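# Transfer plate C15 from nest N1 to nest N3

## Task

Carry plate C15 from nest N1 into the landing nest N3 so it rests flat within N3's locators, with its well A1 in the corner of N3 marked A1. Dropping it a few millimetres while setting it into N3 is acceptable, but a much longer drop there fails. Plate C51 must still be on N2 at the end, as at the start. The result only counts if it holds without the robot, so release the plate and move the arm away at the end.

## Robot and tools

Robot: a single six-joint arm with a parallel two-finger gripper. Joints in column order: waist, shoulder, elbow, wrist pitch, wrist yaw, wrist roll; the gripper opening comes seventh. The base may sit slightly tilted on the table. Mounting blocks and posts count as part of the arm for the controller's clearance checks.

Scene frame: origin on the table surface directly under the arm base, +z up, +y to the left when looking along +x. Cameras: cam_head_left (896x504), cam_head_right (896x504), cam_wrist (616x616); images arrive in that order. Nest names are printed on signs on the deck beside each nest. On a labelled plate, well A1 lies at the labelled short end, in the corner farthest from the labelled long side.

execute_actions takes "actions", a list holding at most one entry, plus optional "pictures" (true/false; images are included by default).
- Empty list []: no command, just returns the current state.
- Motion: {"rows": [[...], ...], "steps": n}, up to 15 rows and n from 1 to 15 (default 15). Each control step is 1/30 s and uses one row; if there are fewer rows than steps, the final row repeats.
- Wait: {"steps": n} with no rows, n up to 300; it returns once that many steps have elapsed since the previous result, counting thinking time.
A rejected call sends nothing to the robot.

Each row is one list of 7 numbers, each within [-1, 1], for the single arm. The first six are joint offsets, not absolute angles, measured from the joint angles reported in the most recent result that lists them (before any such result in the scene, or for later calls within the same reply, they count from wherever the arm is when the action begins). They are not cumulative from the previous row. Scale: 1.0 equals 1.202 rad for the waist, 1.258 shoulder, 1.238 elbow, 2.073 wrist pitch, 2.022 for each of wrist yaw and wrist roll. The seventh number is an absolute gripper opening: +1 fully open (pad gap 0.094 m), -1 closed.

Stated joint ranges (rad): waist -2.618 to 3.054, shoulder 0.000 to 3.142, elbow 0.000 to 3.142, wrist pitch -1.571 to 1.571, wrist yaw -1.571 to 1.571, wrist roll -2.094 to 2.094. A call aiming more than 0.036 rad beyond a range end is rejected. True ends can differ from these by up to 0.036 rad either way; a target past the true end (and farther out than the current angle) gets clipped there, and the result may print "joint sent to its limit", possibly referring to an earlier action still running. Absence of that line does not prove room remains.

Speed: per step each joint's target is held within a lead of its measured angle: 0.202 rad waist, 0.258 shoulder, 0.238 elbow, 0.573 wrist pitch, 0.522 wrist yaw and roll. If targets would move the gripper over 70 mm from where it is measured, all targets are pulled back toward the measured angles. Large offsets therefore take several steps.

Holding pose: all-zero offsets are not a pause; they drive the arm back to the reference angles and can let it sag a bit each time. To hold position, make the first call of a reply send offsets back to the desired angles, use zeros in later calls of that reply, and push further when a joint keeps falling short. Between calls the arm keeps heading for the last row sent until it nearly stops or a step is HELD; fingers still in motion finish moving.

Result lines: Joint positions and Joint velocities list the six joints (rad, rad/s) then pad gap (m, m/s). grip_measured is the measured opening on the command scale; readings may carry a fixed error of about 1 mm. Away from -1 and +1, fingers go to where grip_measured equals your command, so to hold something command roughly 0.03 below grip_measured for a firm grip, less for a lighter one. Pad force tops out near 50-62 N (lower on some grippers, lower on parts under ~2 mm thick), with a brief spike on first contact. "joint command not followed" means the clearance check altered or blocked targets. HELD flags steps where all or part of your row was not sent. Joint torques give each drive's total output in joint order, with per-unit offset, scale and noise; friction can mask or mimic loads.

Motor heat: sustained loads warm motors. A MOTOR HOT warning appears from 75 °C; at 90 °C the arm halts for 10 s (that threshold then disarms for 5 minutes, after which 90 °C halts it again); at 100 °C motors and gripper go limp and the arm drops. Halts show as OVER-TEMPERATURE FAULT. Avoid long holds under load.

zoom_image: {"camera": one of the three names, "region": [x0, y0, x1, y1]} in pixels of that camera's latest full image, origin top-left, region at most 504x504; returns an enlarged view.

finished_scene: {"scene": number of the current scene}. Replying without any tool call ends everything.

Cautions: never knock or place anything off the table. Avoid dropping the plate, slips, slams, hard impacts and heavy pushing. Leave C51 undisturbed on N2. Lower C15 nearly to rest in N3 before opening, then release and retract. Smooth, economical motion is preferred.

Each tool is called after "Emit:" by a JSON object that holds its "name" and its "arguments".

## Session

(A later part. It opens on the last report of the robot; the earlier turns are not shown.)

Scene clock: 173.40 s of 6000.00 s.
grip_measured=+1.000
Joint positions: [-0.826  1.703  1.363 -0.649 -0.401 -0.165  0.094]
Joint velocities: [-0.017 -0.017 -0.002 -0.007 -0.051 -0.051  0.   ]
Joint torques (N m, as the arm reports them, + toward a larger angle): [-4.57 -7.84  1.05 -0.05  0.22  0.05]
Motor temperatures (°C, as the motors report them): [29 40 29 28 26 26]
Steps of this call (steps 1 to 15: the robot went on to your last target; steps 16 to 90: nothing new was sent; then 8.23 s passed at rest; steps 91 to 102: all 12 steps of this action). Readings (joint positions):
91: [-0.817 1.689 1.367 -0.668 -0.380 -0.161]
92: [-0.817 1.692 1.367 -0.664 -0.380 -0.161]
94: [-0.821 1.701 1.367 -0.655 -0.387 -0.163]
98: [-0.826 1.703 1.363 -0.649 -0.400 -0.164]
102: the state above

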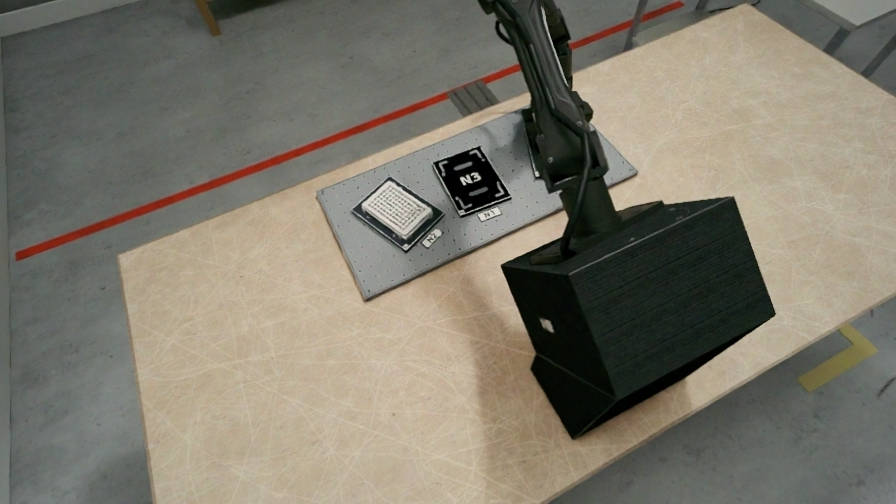

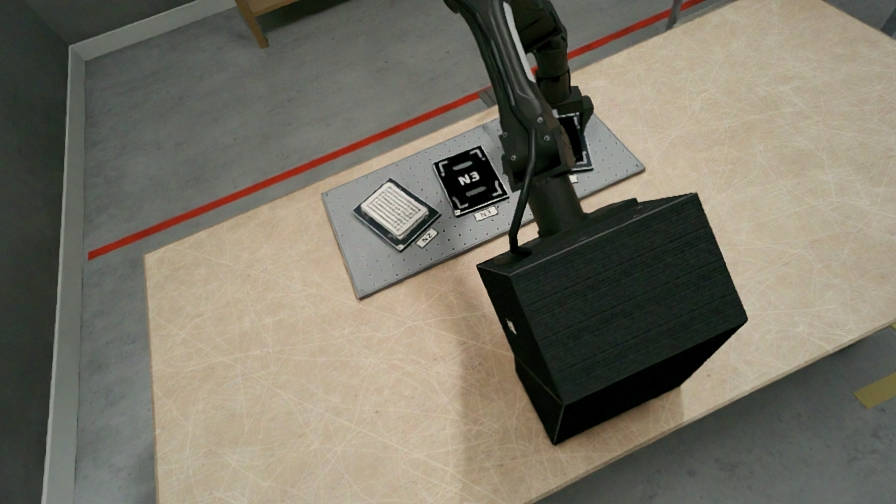

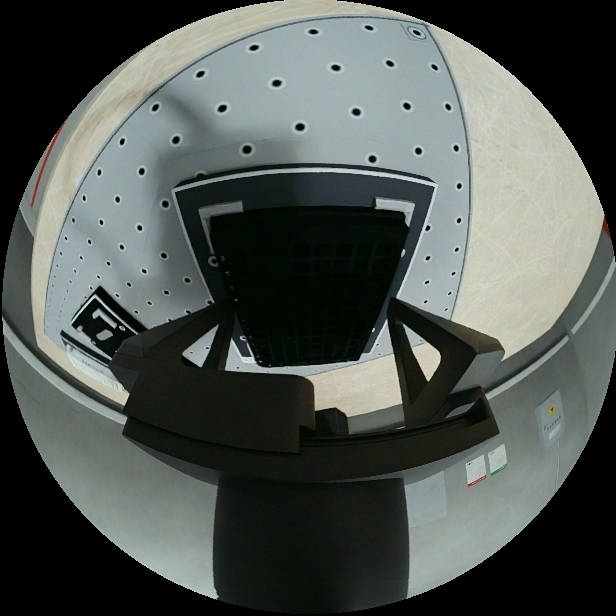

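Emit:
{"name": "execute_actions", "arguments": {"actions": [{"rows":[[0,-0.02,0.01,0,0,0,1],[0.01,-0.026,0.01,0,0,0,1],[0.018,-0.026,0.01,0,0,0,1],[0.022,-0.026,0.01,0,0,0,1],[0.022,-0.026,0.01,0,0,0,1],[0.022,-0.026,0.01,0,0,0,1],[0.022,-0.026,0.01,0,0,0,1]],"steps":10}]}}

Emit:
{"name": "zoom_image", "arguments": {"camera": "cam_wrist", "region": [190,230,430,390]}}

Scene clock: 192.60 s of 6000.00 s.
grip_measured=+1.000
Joint positions: [-0.808  1.691  1.363 -0.651 -0.389 -0.165  0.094]
Joint velocities: [ 0.007 -0.007  0.002  0.007 -0.051 -0.022  0.   ]
Joint torques (N m, as the arm reports them, + toward a larger angle): [ -2.9  -12.68   3.72  -0.34  -0.02   0.01]
Motor temperatures (°C, as the motors report them): [29 38 29 28 26 26]
Steps of this call (steps 1 to 15: the robot went on to your last target; steps 16 to 90: nothing new was sent; then 15.87 s passed at rest; steps 91 to 100: all 10 steps of this action). Readings (joint positions):
91: [-0.827 1.701 1.363 -0.648 -0.402 -0.165]
92: [-0.825 1.699 1.363 -0.648 -0.401 -0.165]
94: [-0.817 1.696 1.363 -0.649 -0.401 -0.165]
98: [-0.808 1.691 1.363 -0.651 -0.389 -0.165]
100: the state above

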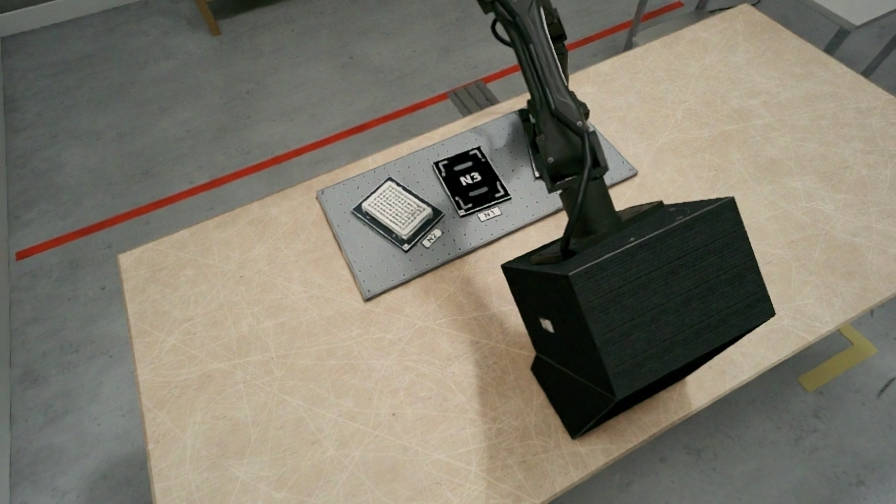

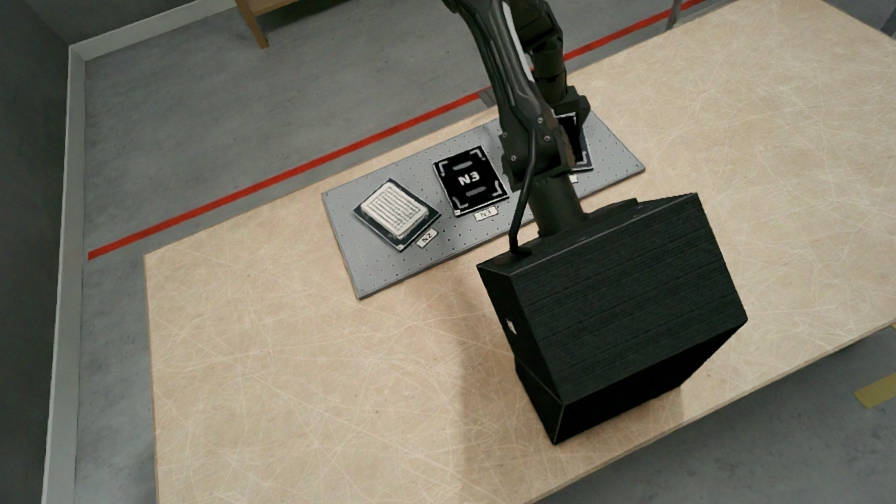

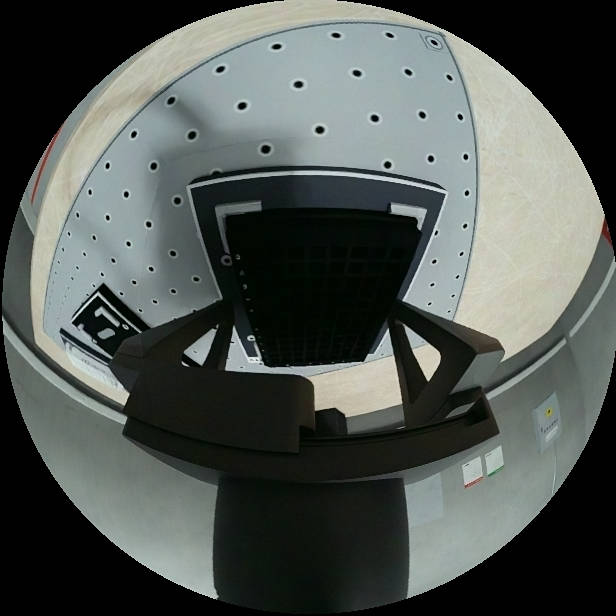

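Region (190, 230, 430, 390) of cam_wrist's 616x616 image, scaled by 2.100, with more detail than that image has.

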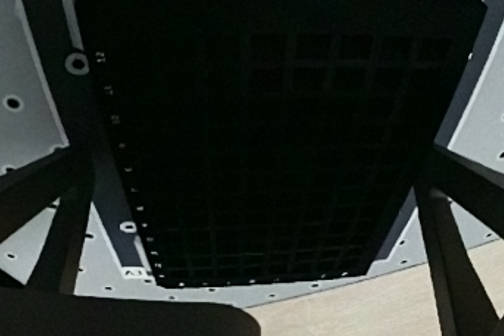

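Emit:
{"name": "execute_actions", "arguments": {"actions": [{"rows":[[-0.01,0,0,0,0,0,1],[-0.016,0.008,0,0,0,0,1],[-0.018,0.01,0,0,0,0,1],[-0.018,0.01,0,0,0,0,1],[-0.018,0.01,0,0,0,0,0.95],[-0.018,0.01,0,0,0,0,0.9],[-0.018,0.01,0,0,0,0,0.85],[-0.018,0.01,0,0,0,0,0.8],[-0.018,0.01,0,0,0,0,0.75],[-0.018,0.01,0,0,0,0,0.7],[-0.018,0.01,0,0,0,0,0.62]],"steps":15}]}}

Scene clock: 205.07 s of 6000.00 s.
grip_measured=+0.726
Joint positions: [-0.815  1.695  1.363 -0.65  -0.382 -0.165  0.081]
Joint velocities: [-0.002 -0.002 -0.022 -0.022  0.037 -0.066 -0.   ]
Joint torques (N m, as the arm reports them, + toward a larger angle): [-4.52 -9.91  3.09 -0.38 -0.01 -0.03]
Motor temperatures (°C, as the motors report them): [29 40 29 28 26 26]
Steps of this call (steps 1 to 15: the robot went on to your last target; steps 16 to 90: nothing new was sent; then 8.97 s passed at rest; steps 91 to 105: all 15 steps of this action). Readings (joint positions):
91: [-0.808 1.691 1.363 -0.651 -0.388 -0.165]
92: [-0.808 1.691 1.363 -0.651 -0.388 -0.165]
94: [-0.809 1.691 1.363 -0.651 -0.388 -0.165]
98: [-0.814 1.694 1.363 -0.650 -0.382 -0.165]
105: the state above

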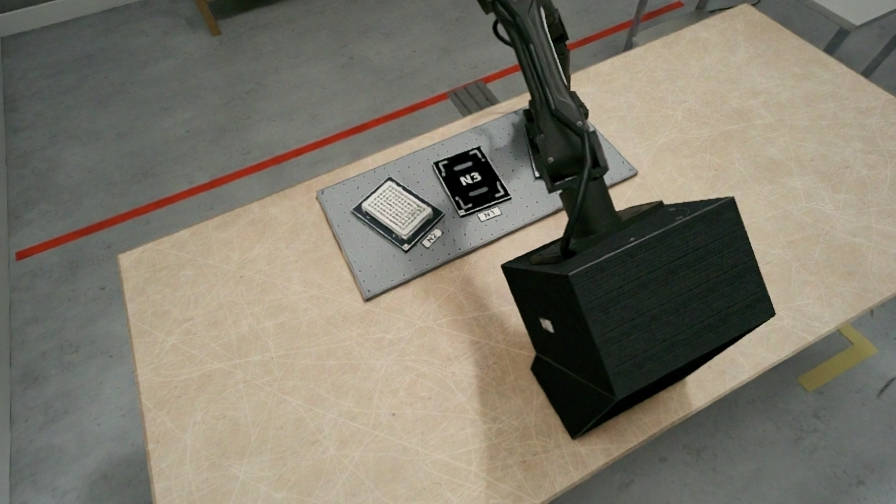

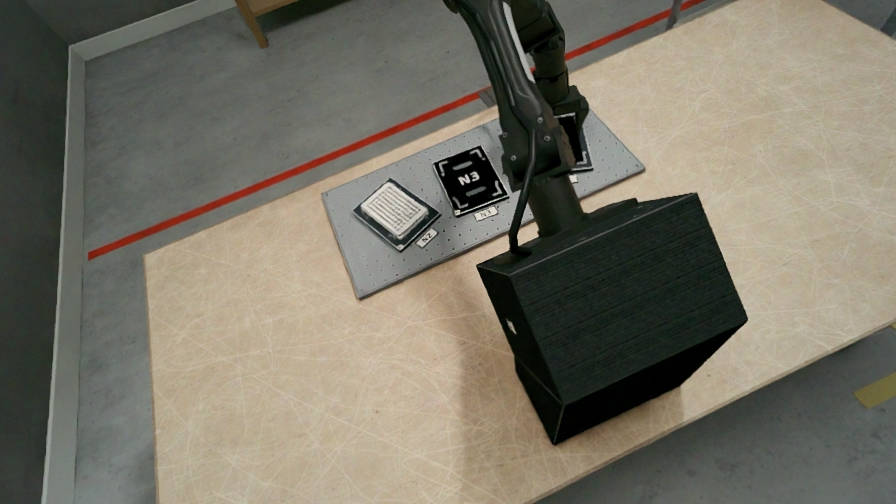

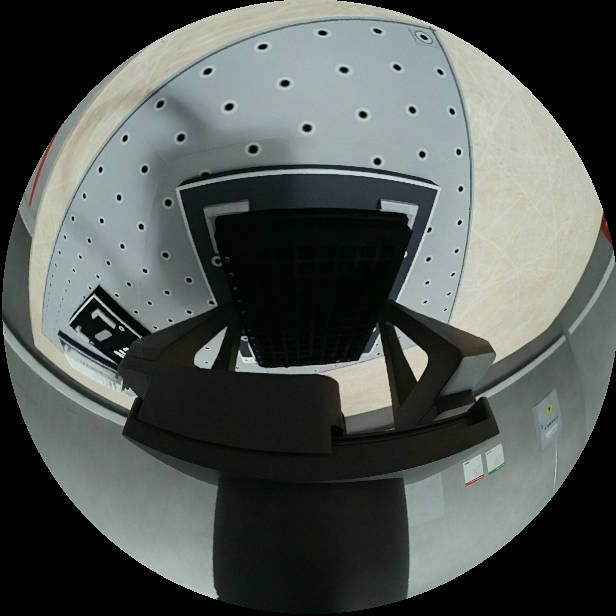

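Emit:
{"name": "execute_actions", "arguments": {"actions": [{"rows":[[0,-0.02,0.015,-0.01,0,0,0.6],[-0.004,-0.04,0.025,-0.025,0,0,0.6],[-0.008,-0.06,0.035,-0.04,0,0,0.6],[-0.012,-0.08,0.045,-0.055,0,0,0.6],[-0.014,-0.095,0.05,-0.065,0,0,0.6]],"steps":15}]}}

Scene clock: 243.80 s of 6000.00 s.
grip_measured=+0.726
Joint positions: [-0.815  1.58   1.415 -0.759 -0.38  -0.166  0.081]
Joint velocities: [-0.022 -0.017 -0.012 -0.168 -0.007 -0.022  0.   ]
Joint torques (N m, as the arm reports them, + toward a larger angle): [ -4.44 -11.35   4.47  -0.29   0.    -0.01]
Motor temperatures (°C, as the motors report them): [29 39 29 28 26 26]
Steps of this call (steps 1 to 15: the robot went on to your last target; steps 16 to 90: nothing new was sent; then 35.23 s passed at rest; steps 91 to 105: all 15 steps of this action). Readings (joint positions):
91: [-0.815 1.695 1.363 -0.650 -0.382 -0.165]
92: [-0.815 1.693 1.364 -0.652 -0.381 -0.165]
94: [-0.815 1.678 1.369 -0.675 -0.372 -0.166]
98: [-0.815 1.609 1.394 -0.740 -0.375 -0.166]
105: the state above

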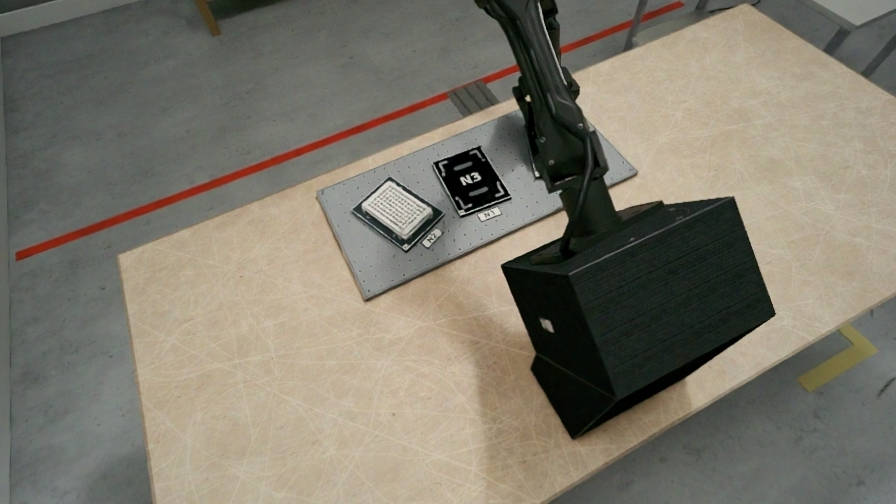

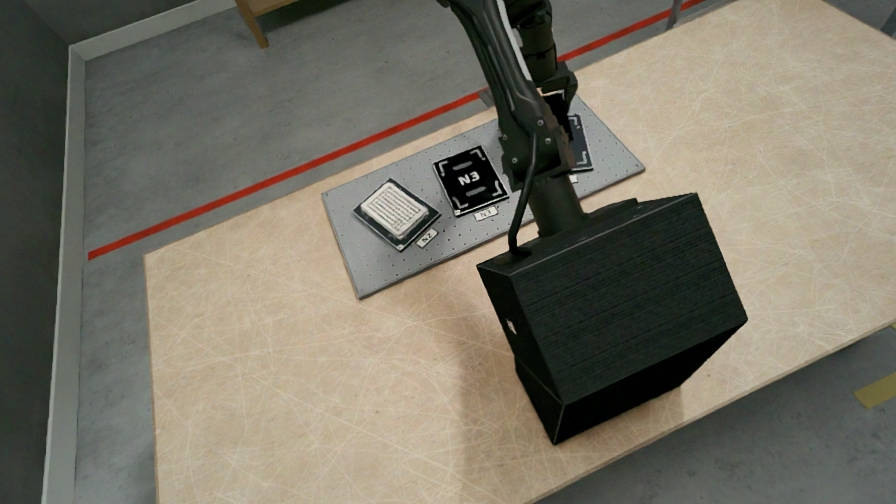

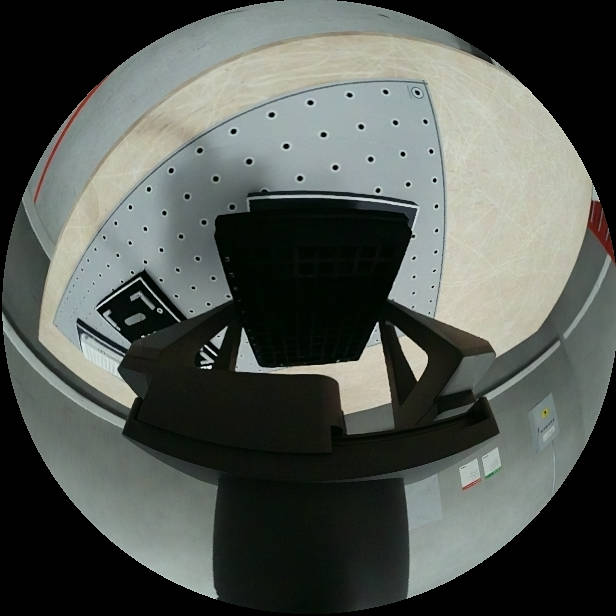

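Emit:
{"name": "execute_actions", "arguments": {"actions": [{"rows":[[0.05,-0.03,-0.02,0.005,0.02,0.012,0.6],[0.1,-0.055,-0.045,0.01,0.04,0.024,0.6],[0.16,-0.08,-0.075,0.018,0.063,0.038,0.6],[0.22,-0.1,-0.105,0.025,0.086,0.052,0.6],[0.28,-0.12,-0.135,0.032,0.11,0.066,0.6],[0.34,-0.14,-0.165,0.04,0.133,0.08,0.6],[0.4,-0.16,-0.2,0.047,0.156,0.094,0.6],[0.46,-0.18,-0.235,0.054,0.18,0.108,0.6],[0.51,-0.195,-0.265,0.06,0.2,0.12,0.6],[0.56,-0.21,-0.295,0.066,0.22,0.132,0.6],[0.6,-0.22,-0.32,0.07,0.235,0.142,0.6],[0.62,-0.225,-0.335,0.072,0.242,0.146,0.6]],"steps":15}], "pictures": false}}

Emit:
{"name": "execute_actions", "arguments": {"actions": [{"steps":15}]}}

Scene clock: 258.73 s of 6000.00 s.
grip_measured=+0.726
Joint positions: [-0.054  1.323  1.008 -0.644  0.006  0.078  0.081]
Joint velocities: [ 0.032  0.002 -0.217  0.022  0.476  0.3   -0.   ]
Joint torques (N m, as the arm reports them, + toward a larger angle): [ -0.77 -11.93   3.06  -0.15   0.13   0.04]
Motor temperatures (°C, as the motors report them): [29 40 29 28 26 26]
Steps of this call (steps 1 to 30: the robot went on to your last target; steps 31 to 90: nothing new was sent; then 11.43 s passed at rest; steps 91 to 105: all 15 steps of this action). Readings (joint positions):
91: [-0.810 1.579 1.413 -0.770 -0.372 -0.163]
92: [-0.792 1.572 1.404 -0.761 -0.354 -0.155]
94: [-0.706 1.536 1.356 -0.735 -0.298 -0.128]
98: [-0.413 1.429 1.212 -0.685 -0.178 -0.050]
105: the state above

Scene clock: 259.23 s of 6000.00 s.
grip_measured=+0.726
Joint positions: [-0.063  1.323  1.002 -0.624  0.099  0.122  0.081]
Joint velocities: [ 0.002 -0.007  0.002  0.022  0.022  0.051 -0.001]
Joint torques (N m, as the arm reports them, + toward a larger angle): [  0.04 -11.94   2.67  -0.36   0.04  -0.04]
Motor temperatures (°C, as the motors report them): [29 40 29 28 26 26]
Steps of this call (steps 1 to 15: the robot went on to your last target). Readings (joint positions):
1: [-0.056 1.323 1.003 -0.644 0.024 0.087]
2: [-0.059 1.323 1.002 -0.644 0.040 0.094]
4: [-0.062 1.323 1.002 -0.636 0.064 0.105]
8: [-0.063 1.323 1.002 -0.627 0.088 0.116]
15: the state above

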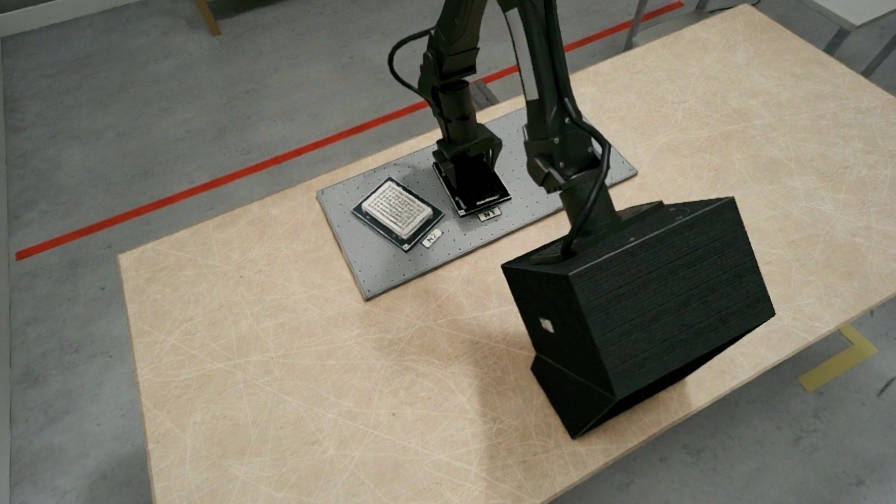

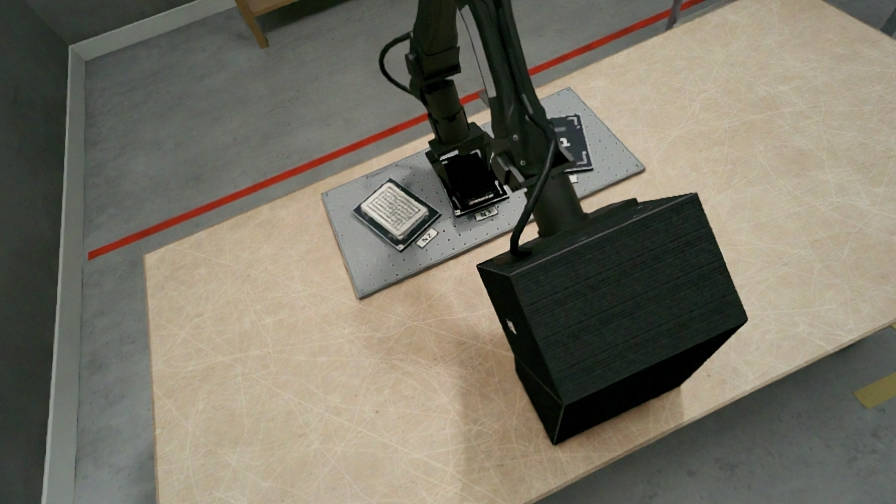

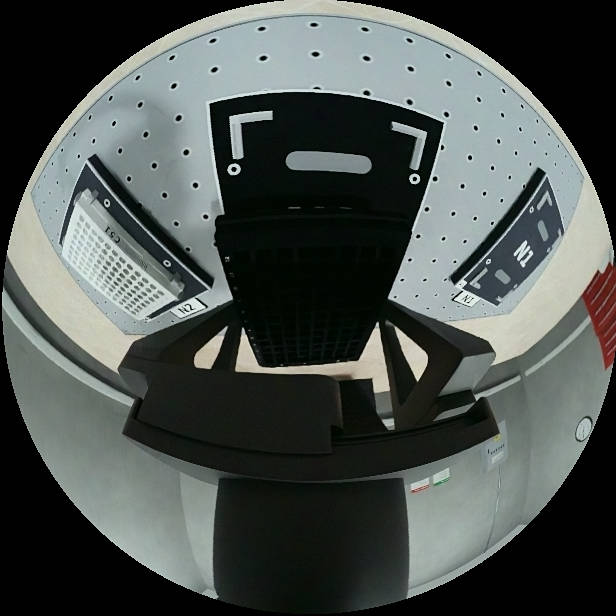

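Emit:
{"name": "execute_actions", "arguments": {"actions": [{"rows":[[-0.006,0.0,0.04,-0.008,0,0.008,0.6],[-0.012,0.015,0.07,-0.016,0,0.015,0.6],[-0.018,0.03,0.1,-0.024,0,0.022,0.6],[-0.024,0.05,0.13,-0.032,0,0.028,0.6],[-0.026,0.07,0.155,-0.038,0,0.03,0.6],[-0.026,0.082,0.165,-0.041,0,0.03,0.6]],"steps":15}]}}

Scene clock: 275.03 s of 6000.00 s.
grip_measured=+0.726
Joint positions: [-0.087  1.423  1.193 -0.689  0.1    0.174  0.081]
Joint velocities: [-0.002  0.017  0.002 -0.051 -0.051 -0.037  0.001]
Joint torques (N m, as the arm reports them, + toward a larger angle): [  0.08 -10.71   4.29  -0.64   0.04   0.05]
Motor temperatures (°C, as the motors report them): [28 41 29 28 26 26]
Steps of this call (steps 1 to 15: the robot went on to your last target; steps 16 to 90: nothing new was sent; then 12.30 s passed at rest; steps 91 to 105: all 15 steps of this action). Readings (joint positions):
91: [-0.063 1.323 1.005 -0.626 0.101 0.125]
92: [-0.064 1.327 1.015 -0.636 0.101 0.129]
94: [-0.070 1.349 1.067 -0.664 0.100 0.141]
98: [-0.086 1.413 1.184 -0.673 0.100 0.163]
105: the state above

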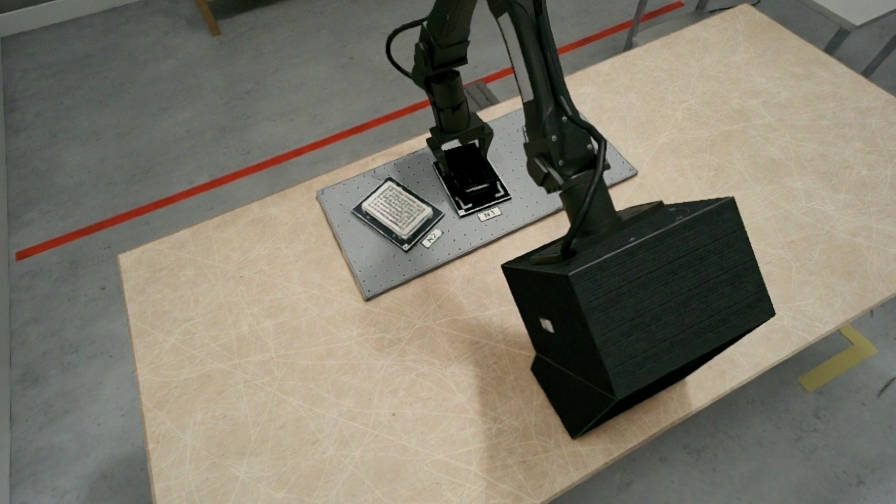

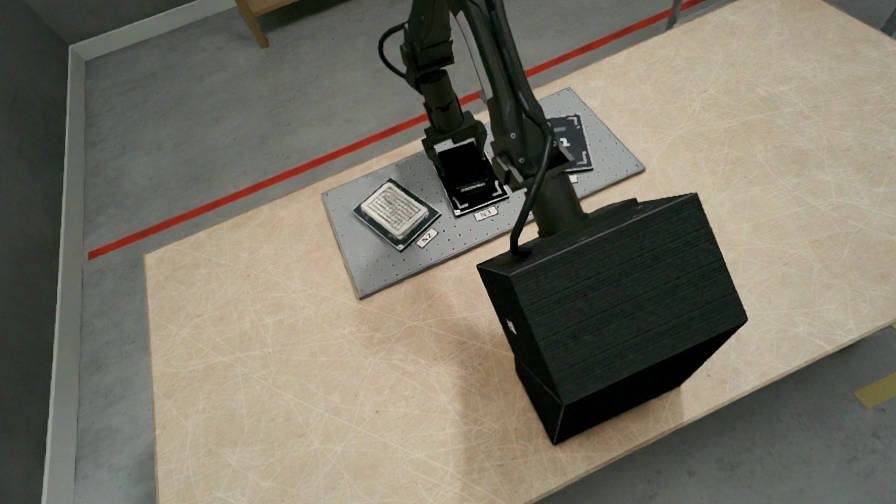

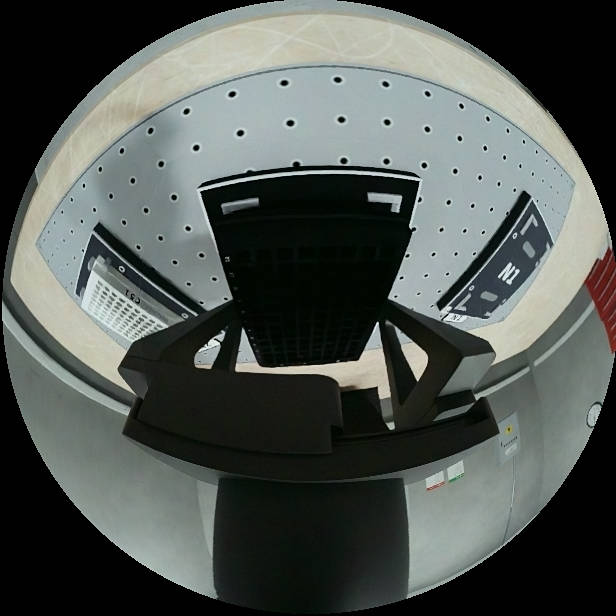

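Emit:
{"name": "execute_actions", "arguments": {"actions": [{"rows":[[0,0.01,0.015,0.004,0,0,0.6],[0,0.02,0.022,0.01,0,0,0.6],[-0.004,0.03,0.026,0.016,0,0,0.6],[-0.008,0.04,0.028,0.022,0,0,0.6],[-0.01,0.05,0.028,0.026,0,0,0.6],[-0.01,0.056,0.028,0.028,0,0,0.6]],"steps":15}]}}

Emit:
{"name": "zoom_image", "arguments": {"camera": "cam_wrist", "region": [150,120,490,400]}}

Emit:
{"name": "zoom_image", "arguments": {"camera": "cam_head_left", "region": [410,110,540,230]}}

Scene clock: 293.37 s of 6000.00 s.
grip_measured=+0.726
Joint positions: [-0.088  1.494  1.207 -0.654  0.098  0.176  0.081]
Joint velocities: [-0.002 -0.007 -0.022 -0.007 -0.022 -0.007 -0.   ]
Joint torques (N m, as the arm reports them, + toward a larger angle): [ -0.3  -11.26   4.26  -0.26  -0.04  -0.02]
Motor temperatures (°C, as the motors report them): [28 40 29 28 26 26]
Steps of this call (steps 1 to 15: the robot went on to your last target; steps 16 to 90: nothing new was sent; then 14.83 s passed at rest; steps 91 to 105: all 15 steps of this action). Readings (joint positions):
91: [-0.087 1.424 1.193 -0.695 0.100 0.177]
92: [-0.087 1.426 1.193 -0.693 0.100 0.177]
94: [-0.087 1.441 1.198 -0.686 0.100 0.177]
98: [-0.087 1.486 1.206 -0.657 0.100 0.177]
105: the state above

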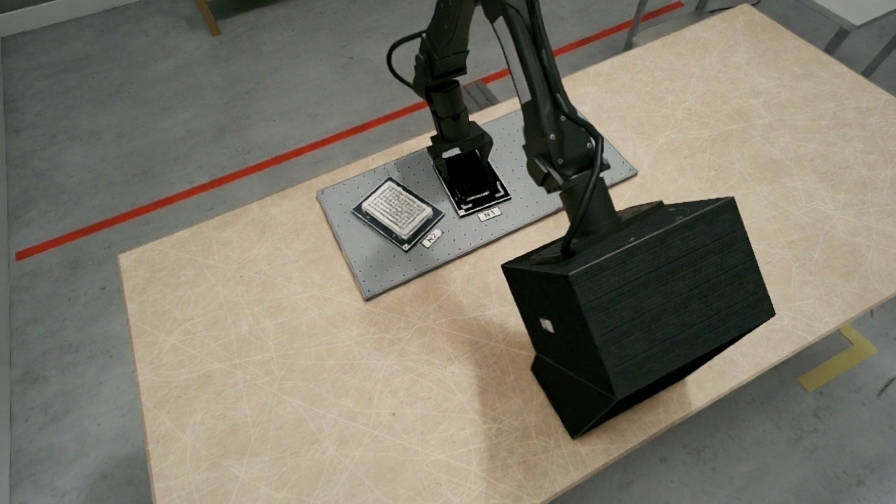

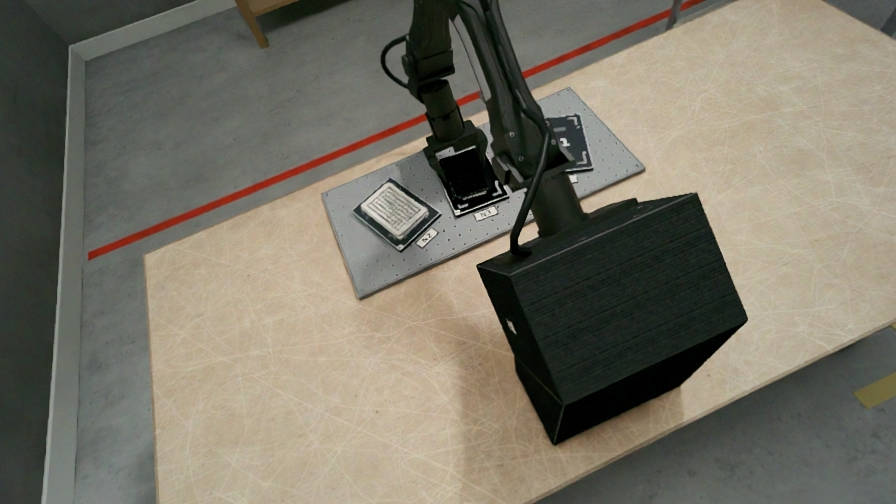

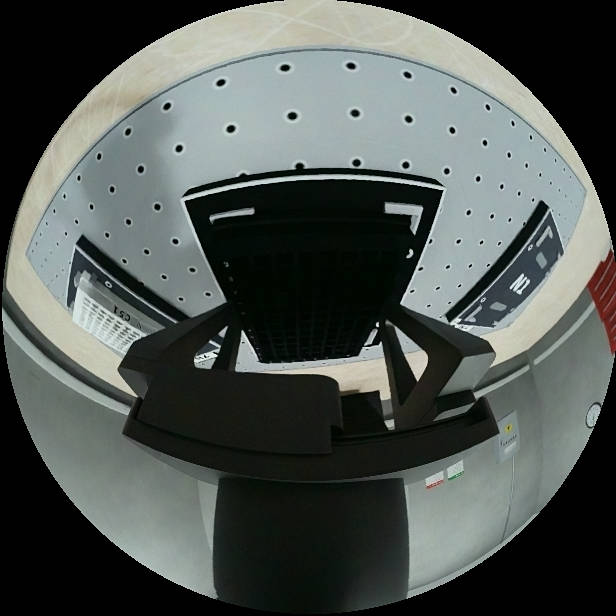

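Region (150, 120, 490, 400) of cam_wrist's 616x616 image, scaled by 1.482, with more detail than that image has; it fills the top 415 rows of this view, and the rest is white.

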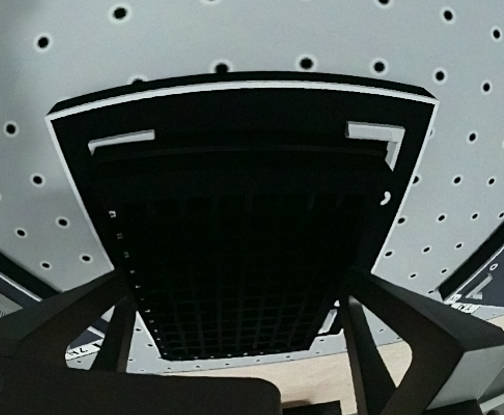

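Region (410, 110, 540, 230) of cam_head_left's 896x504 image, scaled by 3.877, with more detail than that image has; it fills the top 465 rows of this view, and the rest is white.

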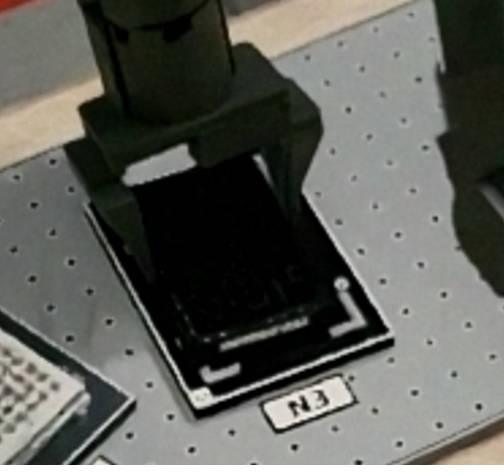

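Emit:
{"name": "execute_actions", "arguments": {"actions": [{"rows":[[-0.008,-0.012,0.012,0,0,0,0.6],[-0.014,-0.012,0.012,0,0,0,0.6],[-0.019,-0.012,0.012,0,0,0,0.6]],"steps":10}]}}

Emit:
{"name": "zoom_image", "arguments": {"camera": "cam_wrist", "region": [150,120,490,400]}}

Scene clock: 303.80 s of 6000.00 s.
grip_measured=+0.726
Joint positions: [-0.096  1.494  1.207 -0.655  0.084  0.172  0.081]
Joint velocities: [-0.017  0.017 -0.002  0.007 -0.051 -0.022  0.   ]
Joint torques (N m, as the arm reports them, + toward a larger angle): [ -0.48 -12.37   3.91  -0.55   0.05   0.  ]
Motor temperatures (°C, as the motors report them): [28 41 29 28 26 26]
Steps of this call (steps 1 to 15: the robot went on to your last target; steps 16 to 90: nothing new was sent; then 7.10 s passed at rest; steps 91 to 100: all 10 steps of this action). Readings (joint positions):
91: [-0.088 1.494 1.207 -0.655 0.097 0.175]
92: [-0.089 1.494 1.207 -0.655 0.097 0.175]
94: [-0.093 1.494 1.207 -0.655 0.091 0.174]
98: [-0.096 1.494 1.207 -0.655 0.084 0.172]
100: the state above

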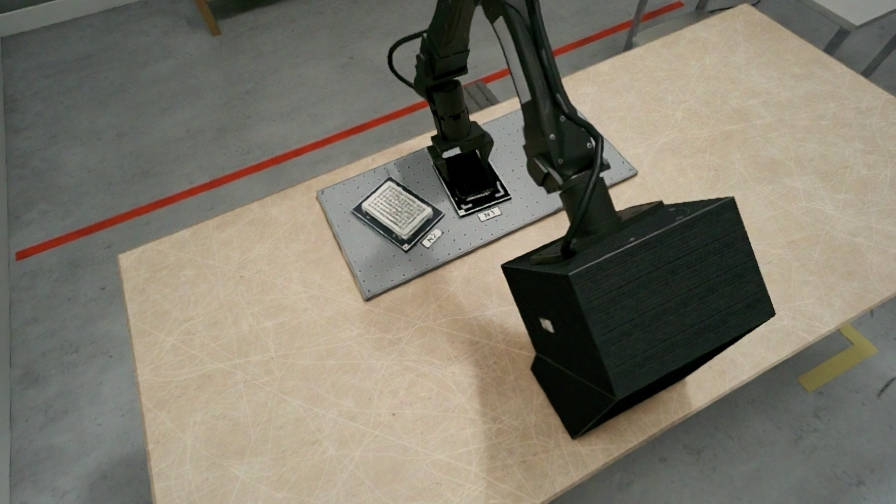

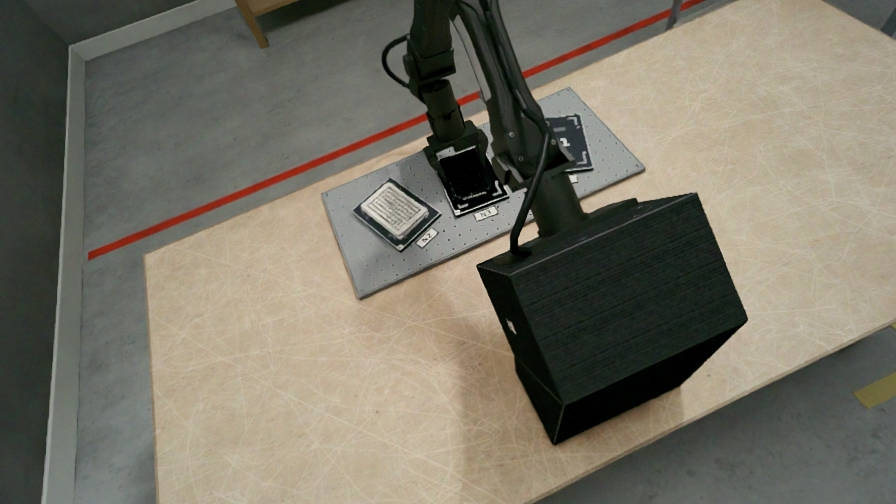

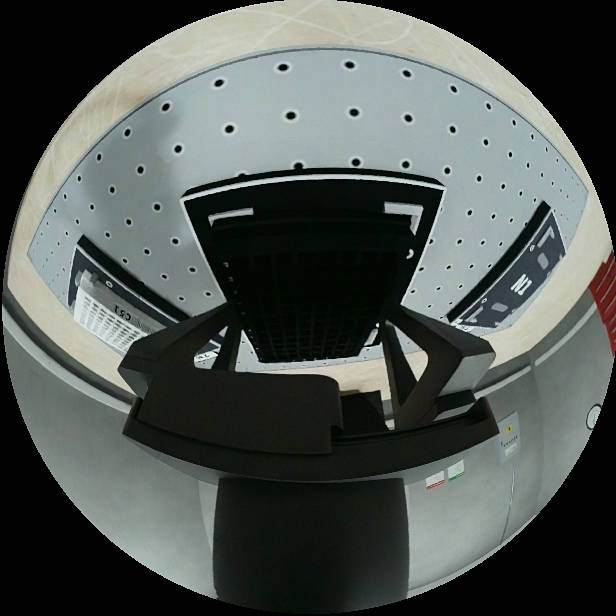

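Region (150, 120, 490, 400) of cam_wrist's 616x616 image, scaled by 1.482, with more detail than that image has; it fills the top 415 rows of this view, and the rest is white.

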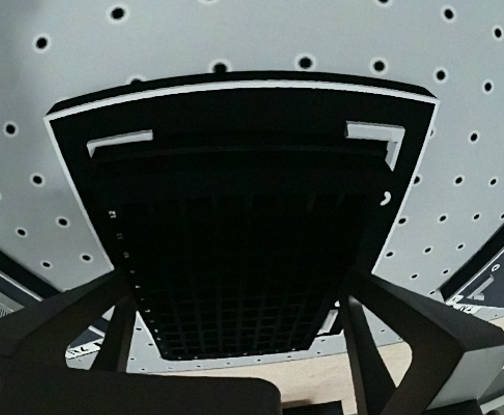

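Emit:
{"name": "execute_actions", "arguments": {"actions": [{"rows":[[0,-0.012,0.015,0,0,0,0.6],[0,-0.018,0.024,0,0,0,0.6],[0,-0.022,0.028,0,0,0,0.6],[0,-0.022,0.028,0,0,0,0.6],[0,-0.022,0.028,0,0.005,0,0.6],[0,-0.022,0.028,0,0.009,0,0.6],[0,-0.022,0.028,0,0.013,0,0.6]],"steps":12}]}}

Emit:
{"name": "zoom_image", "arguments": {"camera": "cam_wrist", "region": [150,120,490,400]}}

Scene clock: 315.90 s of 6000.00 s.
grip_measured=+0.726
Joint positions: [-0.096  1.491  1.213 -0.664  0.088  0.171  0.081]
Joint velocities: [-0.002 -0.007 -0.007 -0.037  0.037 -0.037 -0.001]
Joint torques (N m, as the arm reports them, + toward a larger angle): [  0.46 -13.28   4.94  -0.4    0.17   0.02]
Motor temperatures (°C, as the motors report them): [28 41 29 28 26 26]
Steps of this call (steps 1 to 15: the robot went on to your last target; steps 16 to 90: nothing new was sent; then 8.70 s passed at rest; steps 91 to 102: all 12 steps of this action). Readings (joint positions):
91: [-0.096 1.494 1.207 -0.655 0.082 0.171]
92: [-0.096 1.493 1.208 -0.655 0.082 0.171]
94: [-0.096 1.492 1.211 -0.660 0.082 0.171]
98: [-0.096 1.491 1.213 -0.664 0.084 0.171]
102: the state above

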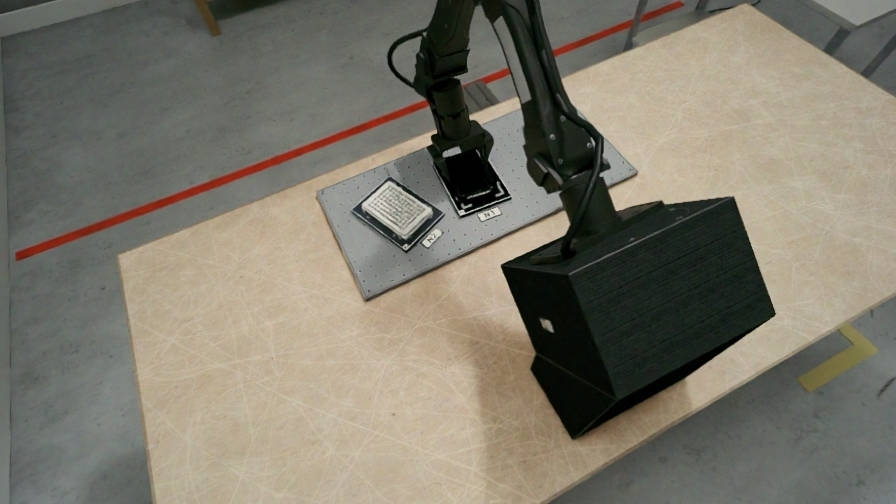

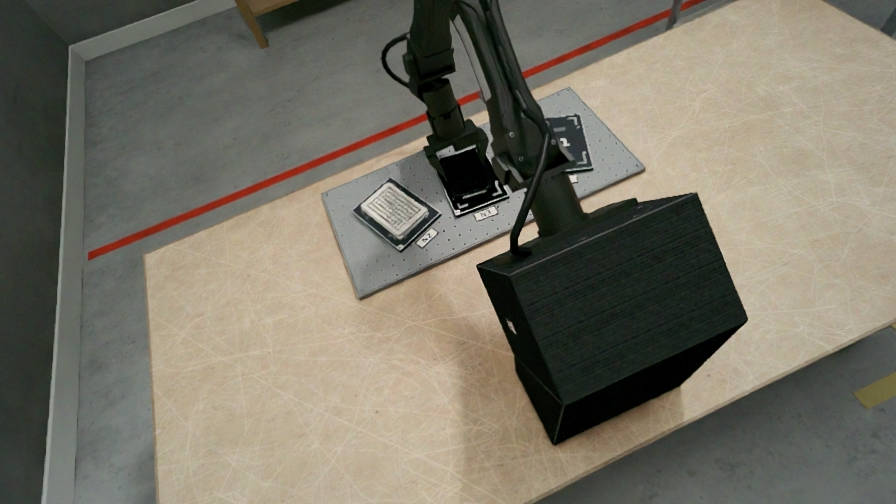

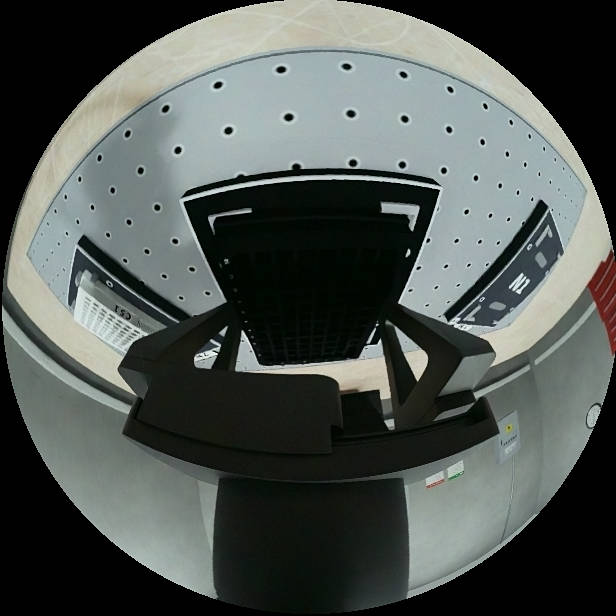

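Region (150, 120, 490, 400) of cam_wrist's 616x616 image, scaled by 1.482, with more detail than that image has; it fills the top 415 rows of this view, and the rest is white.

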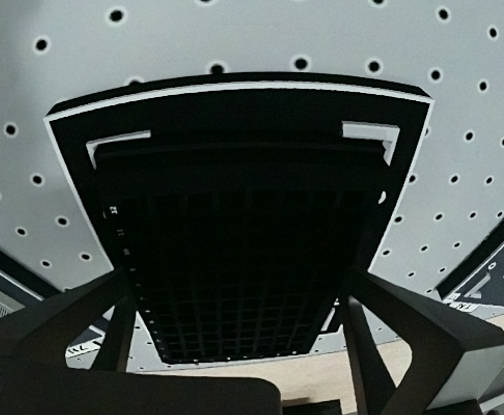

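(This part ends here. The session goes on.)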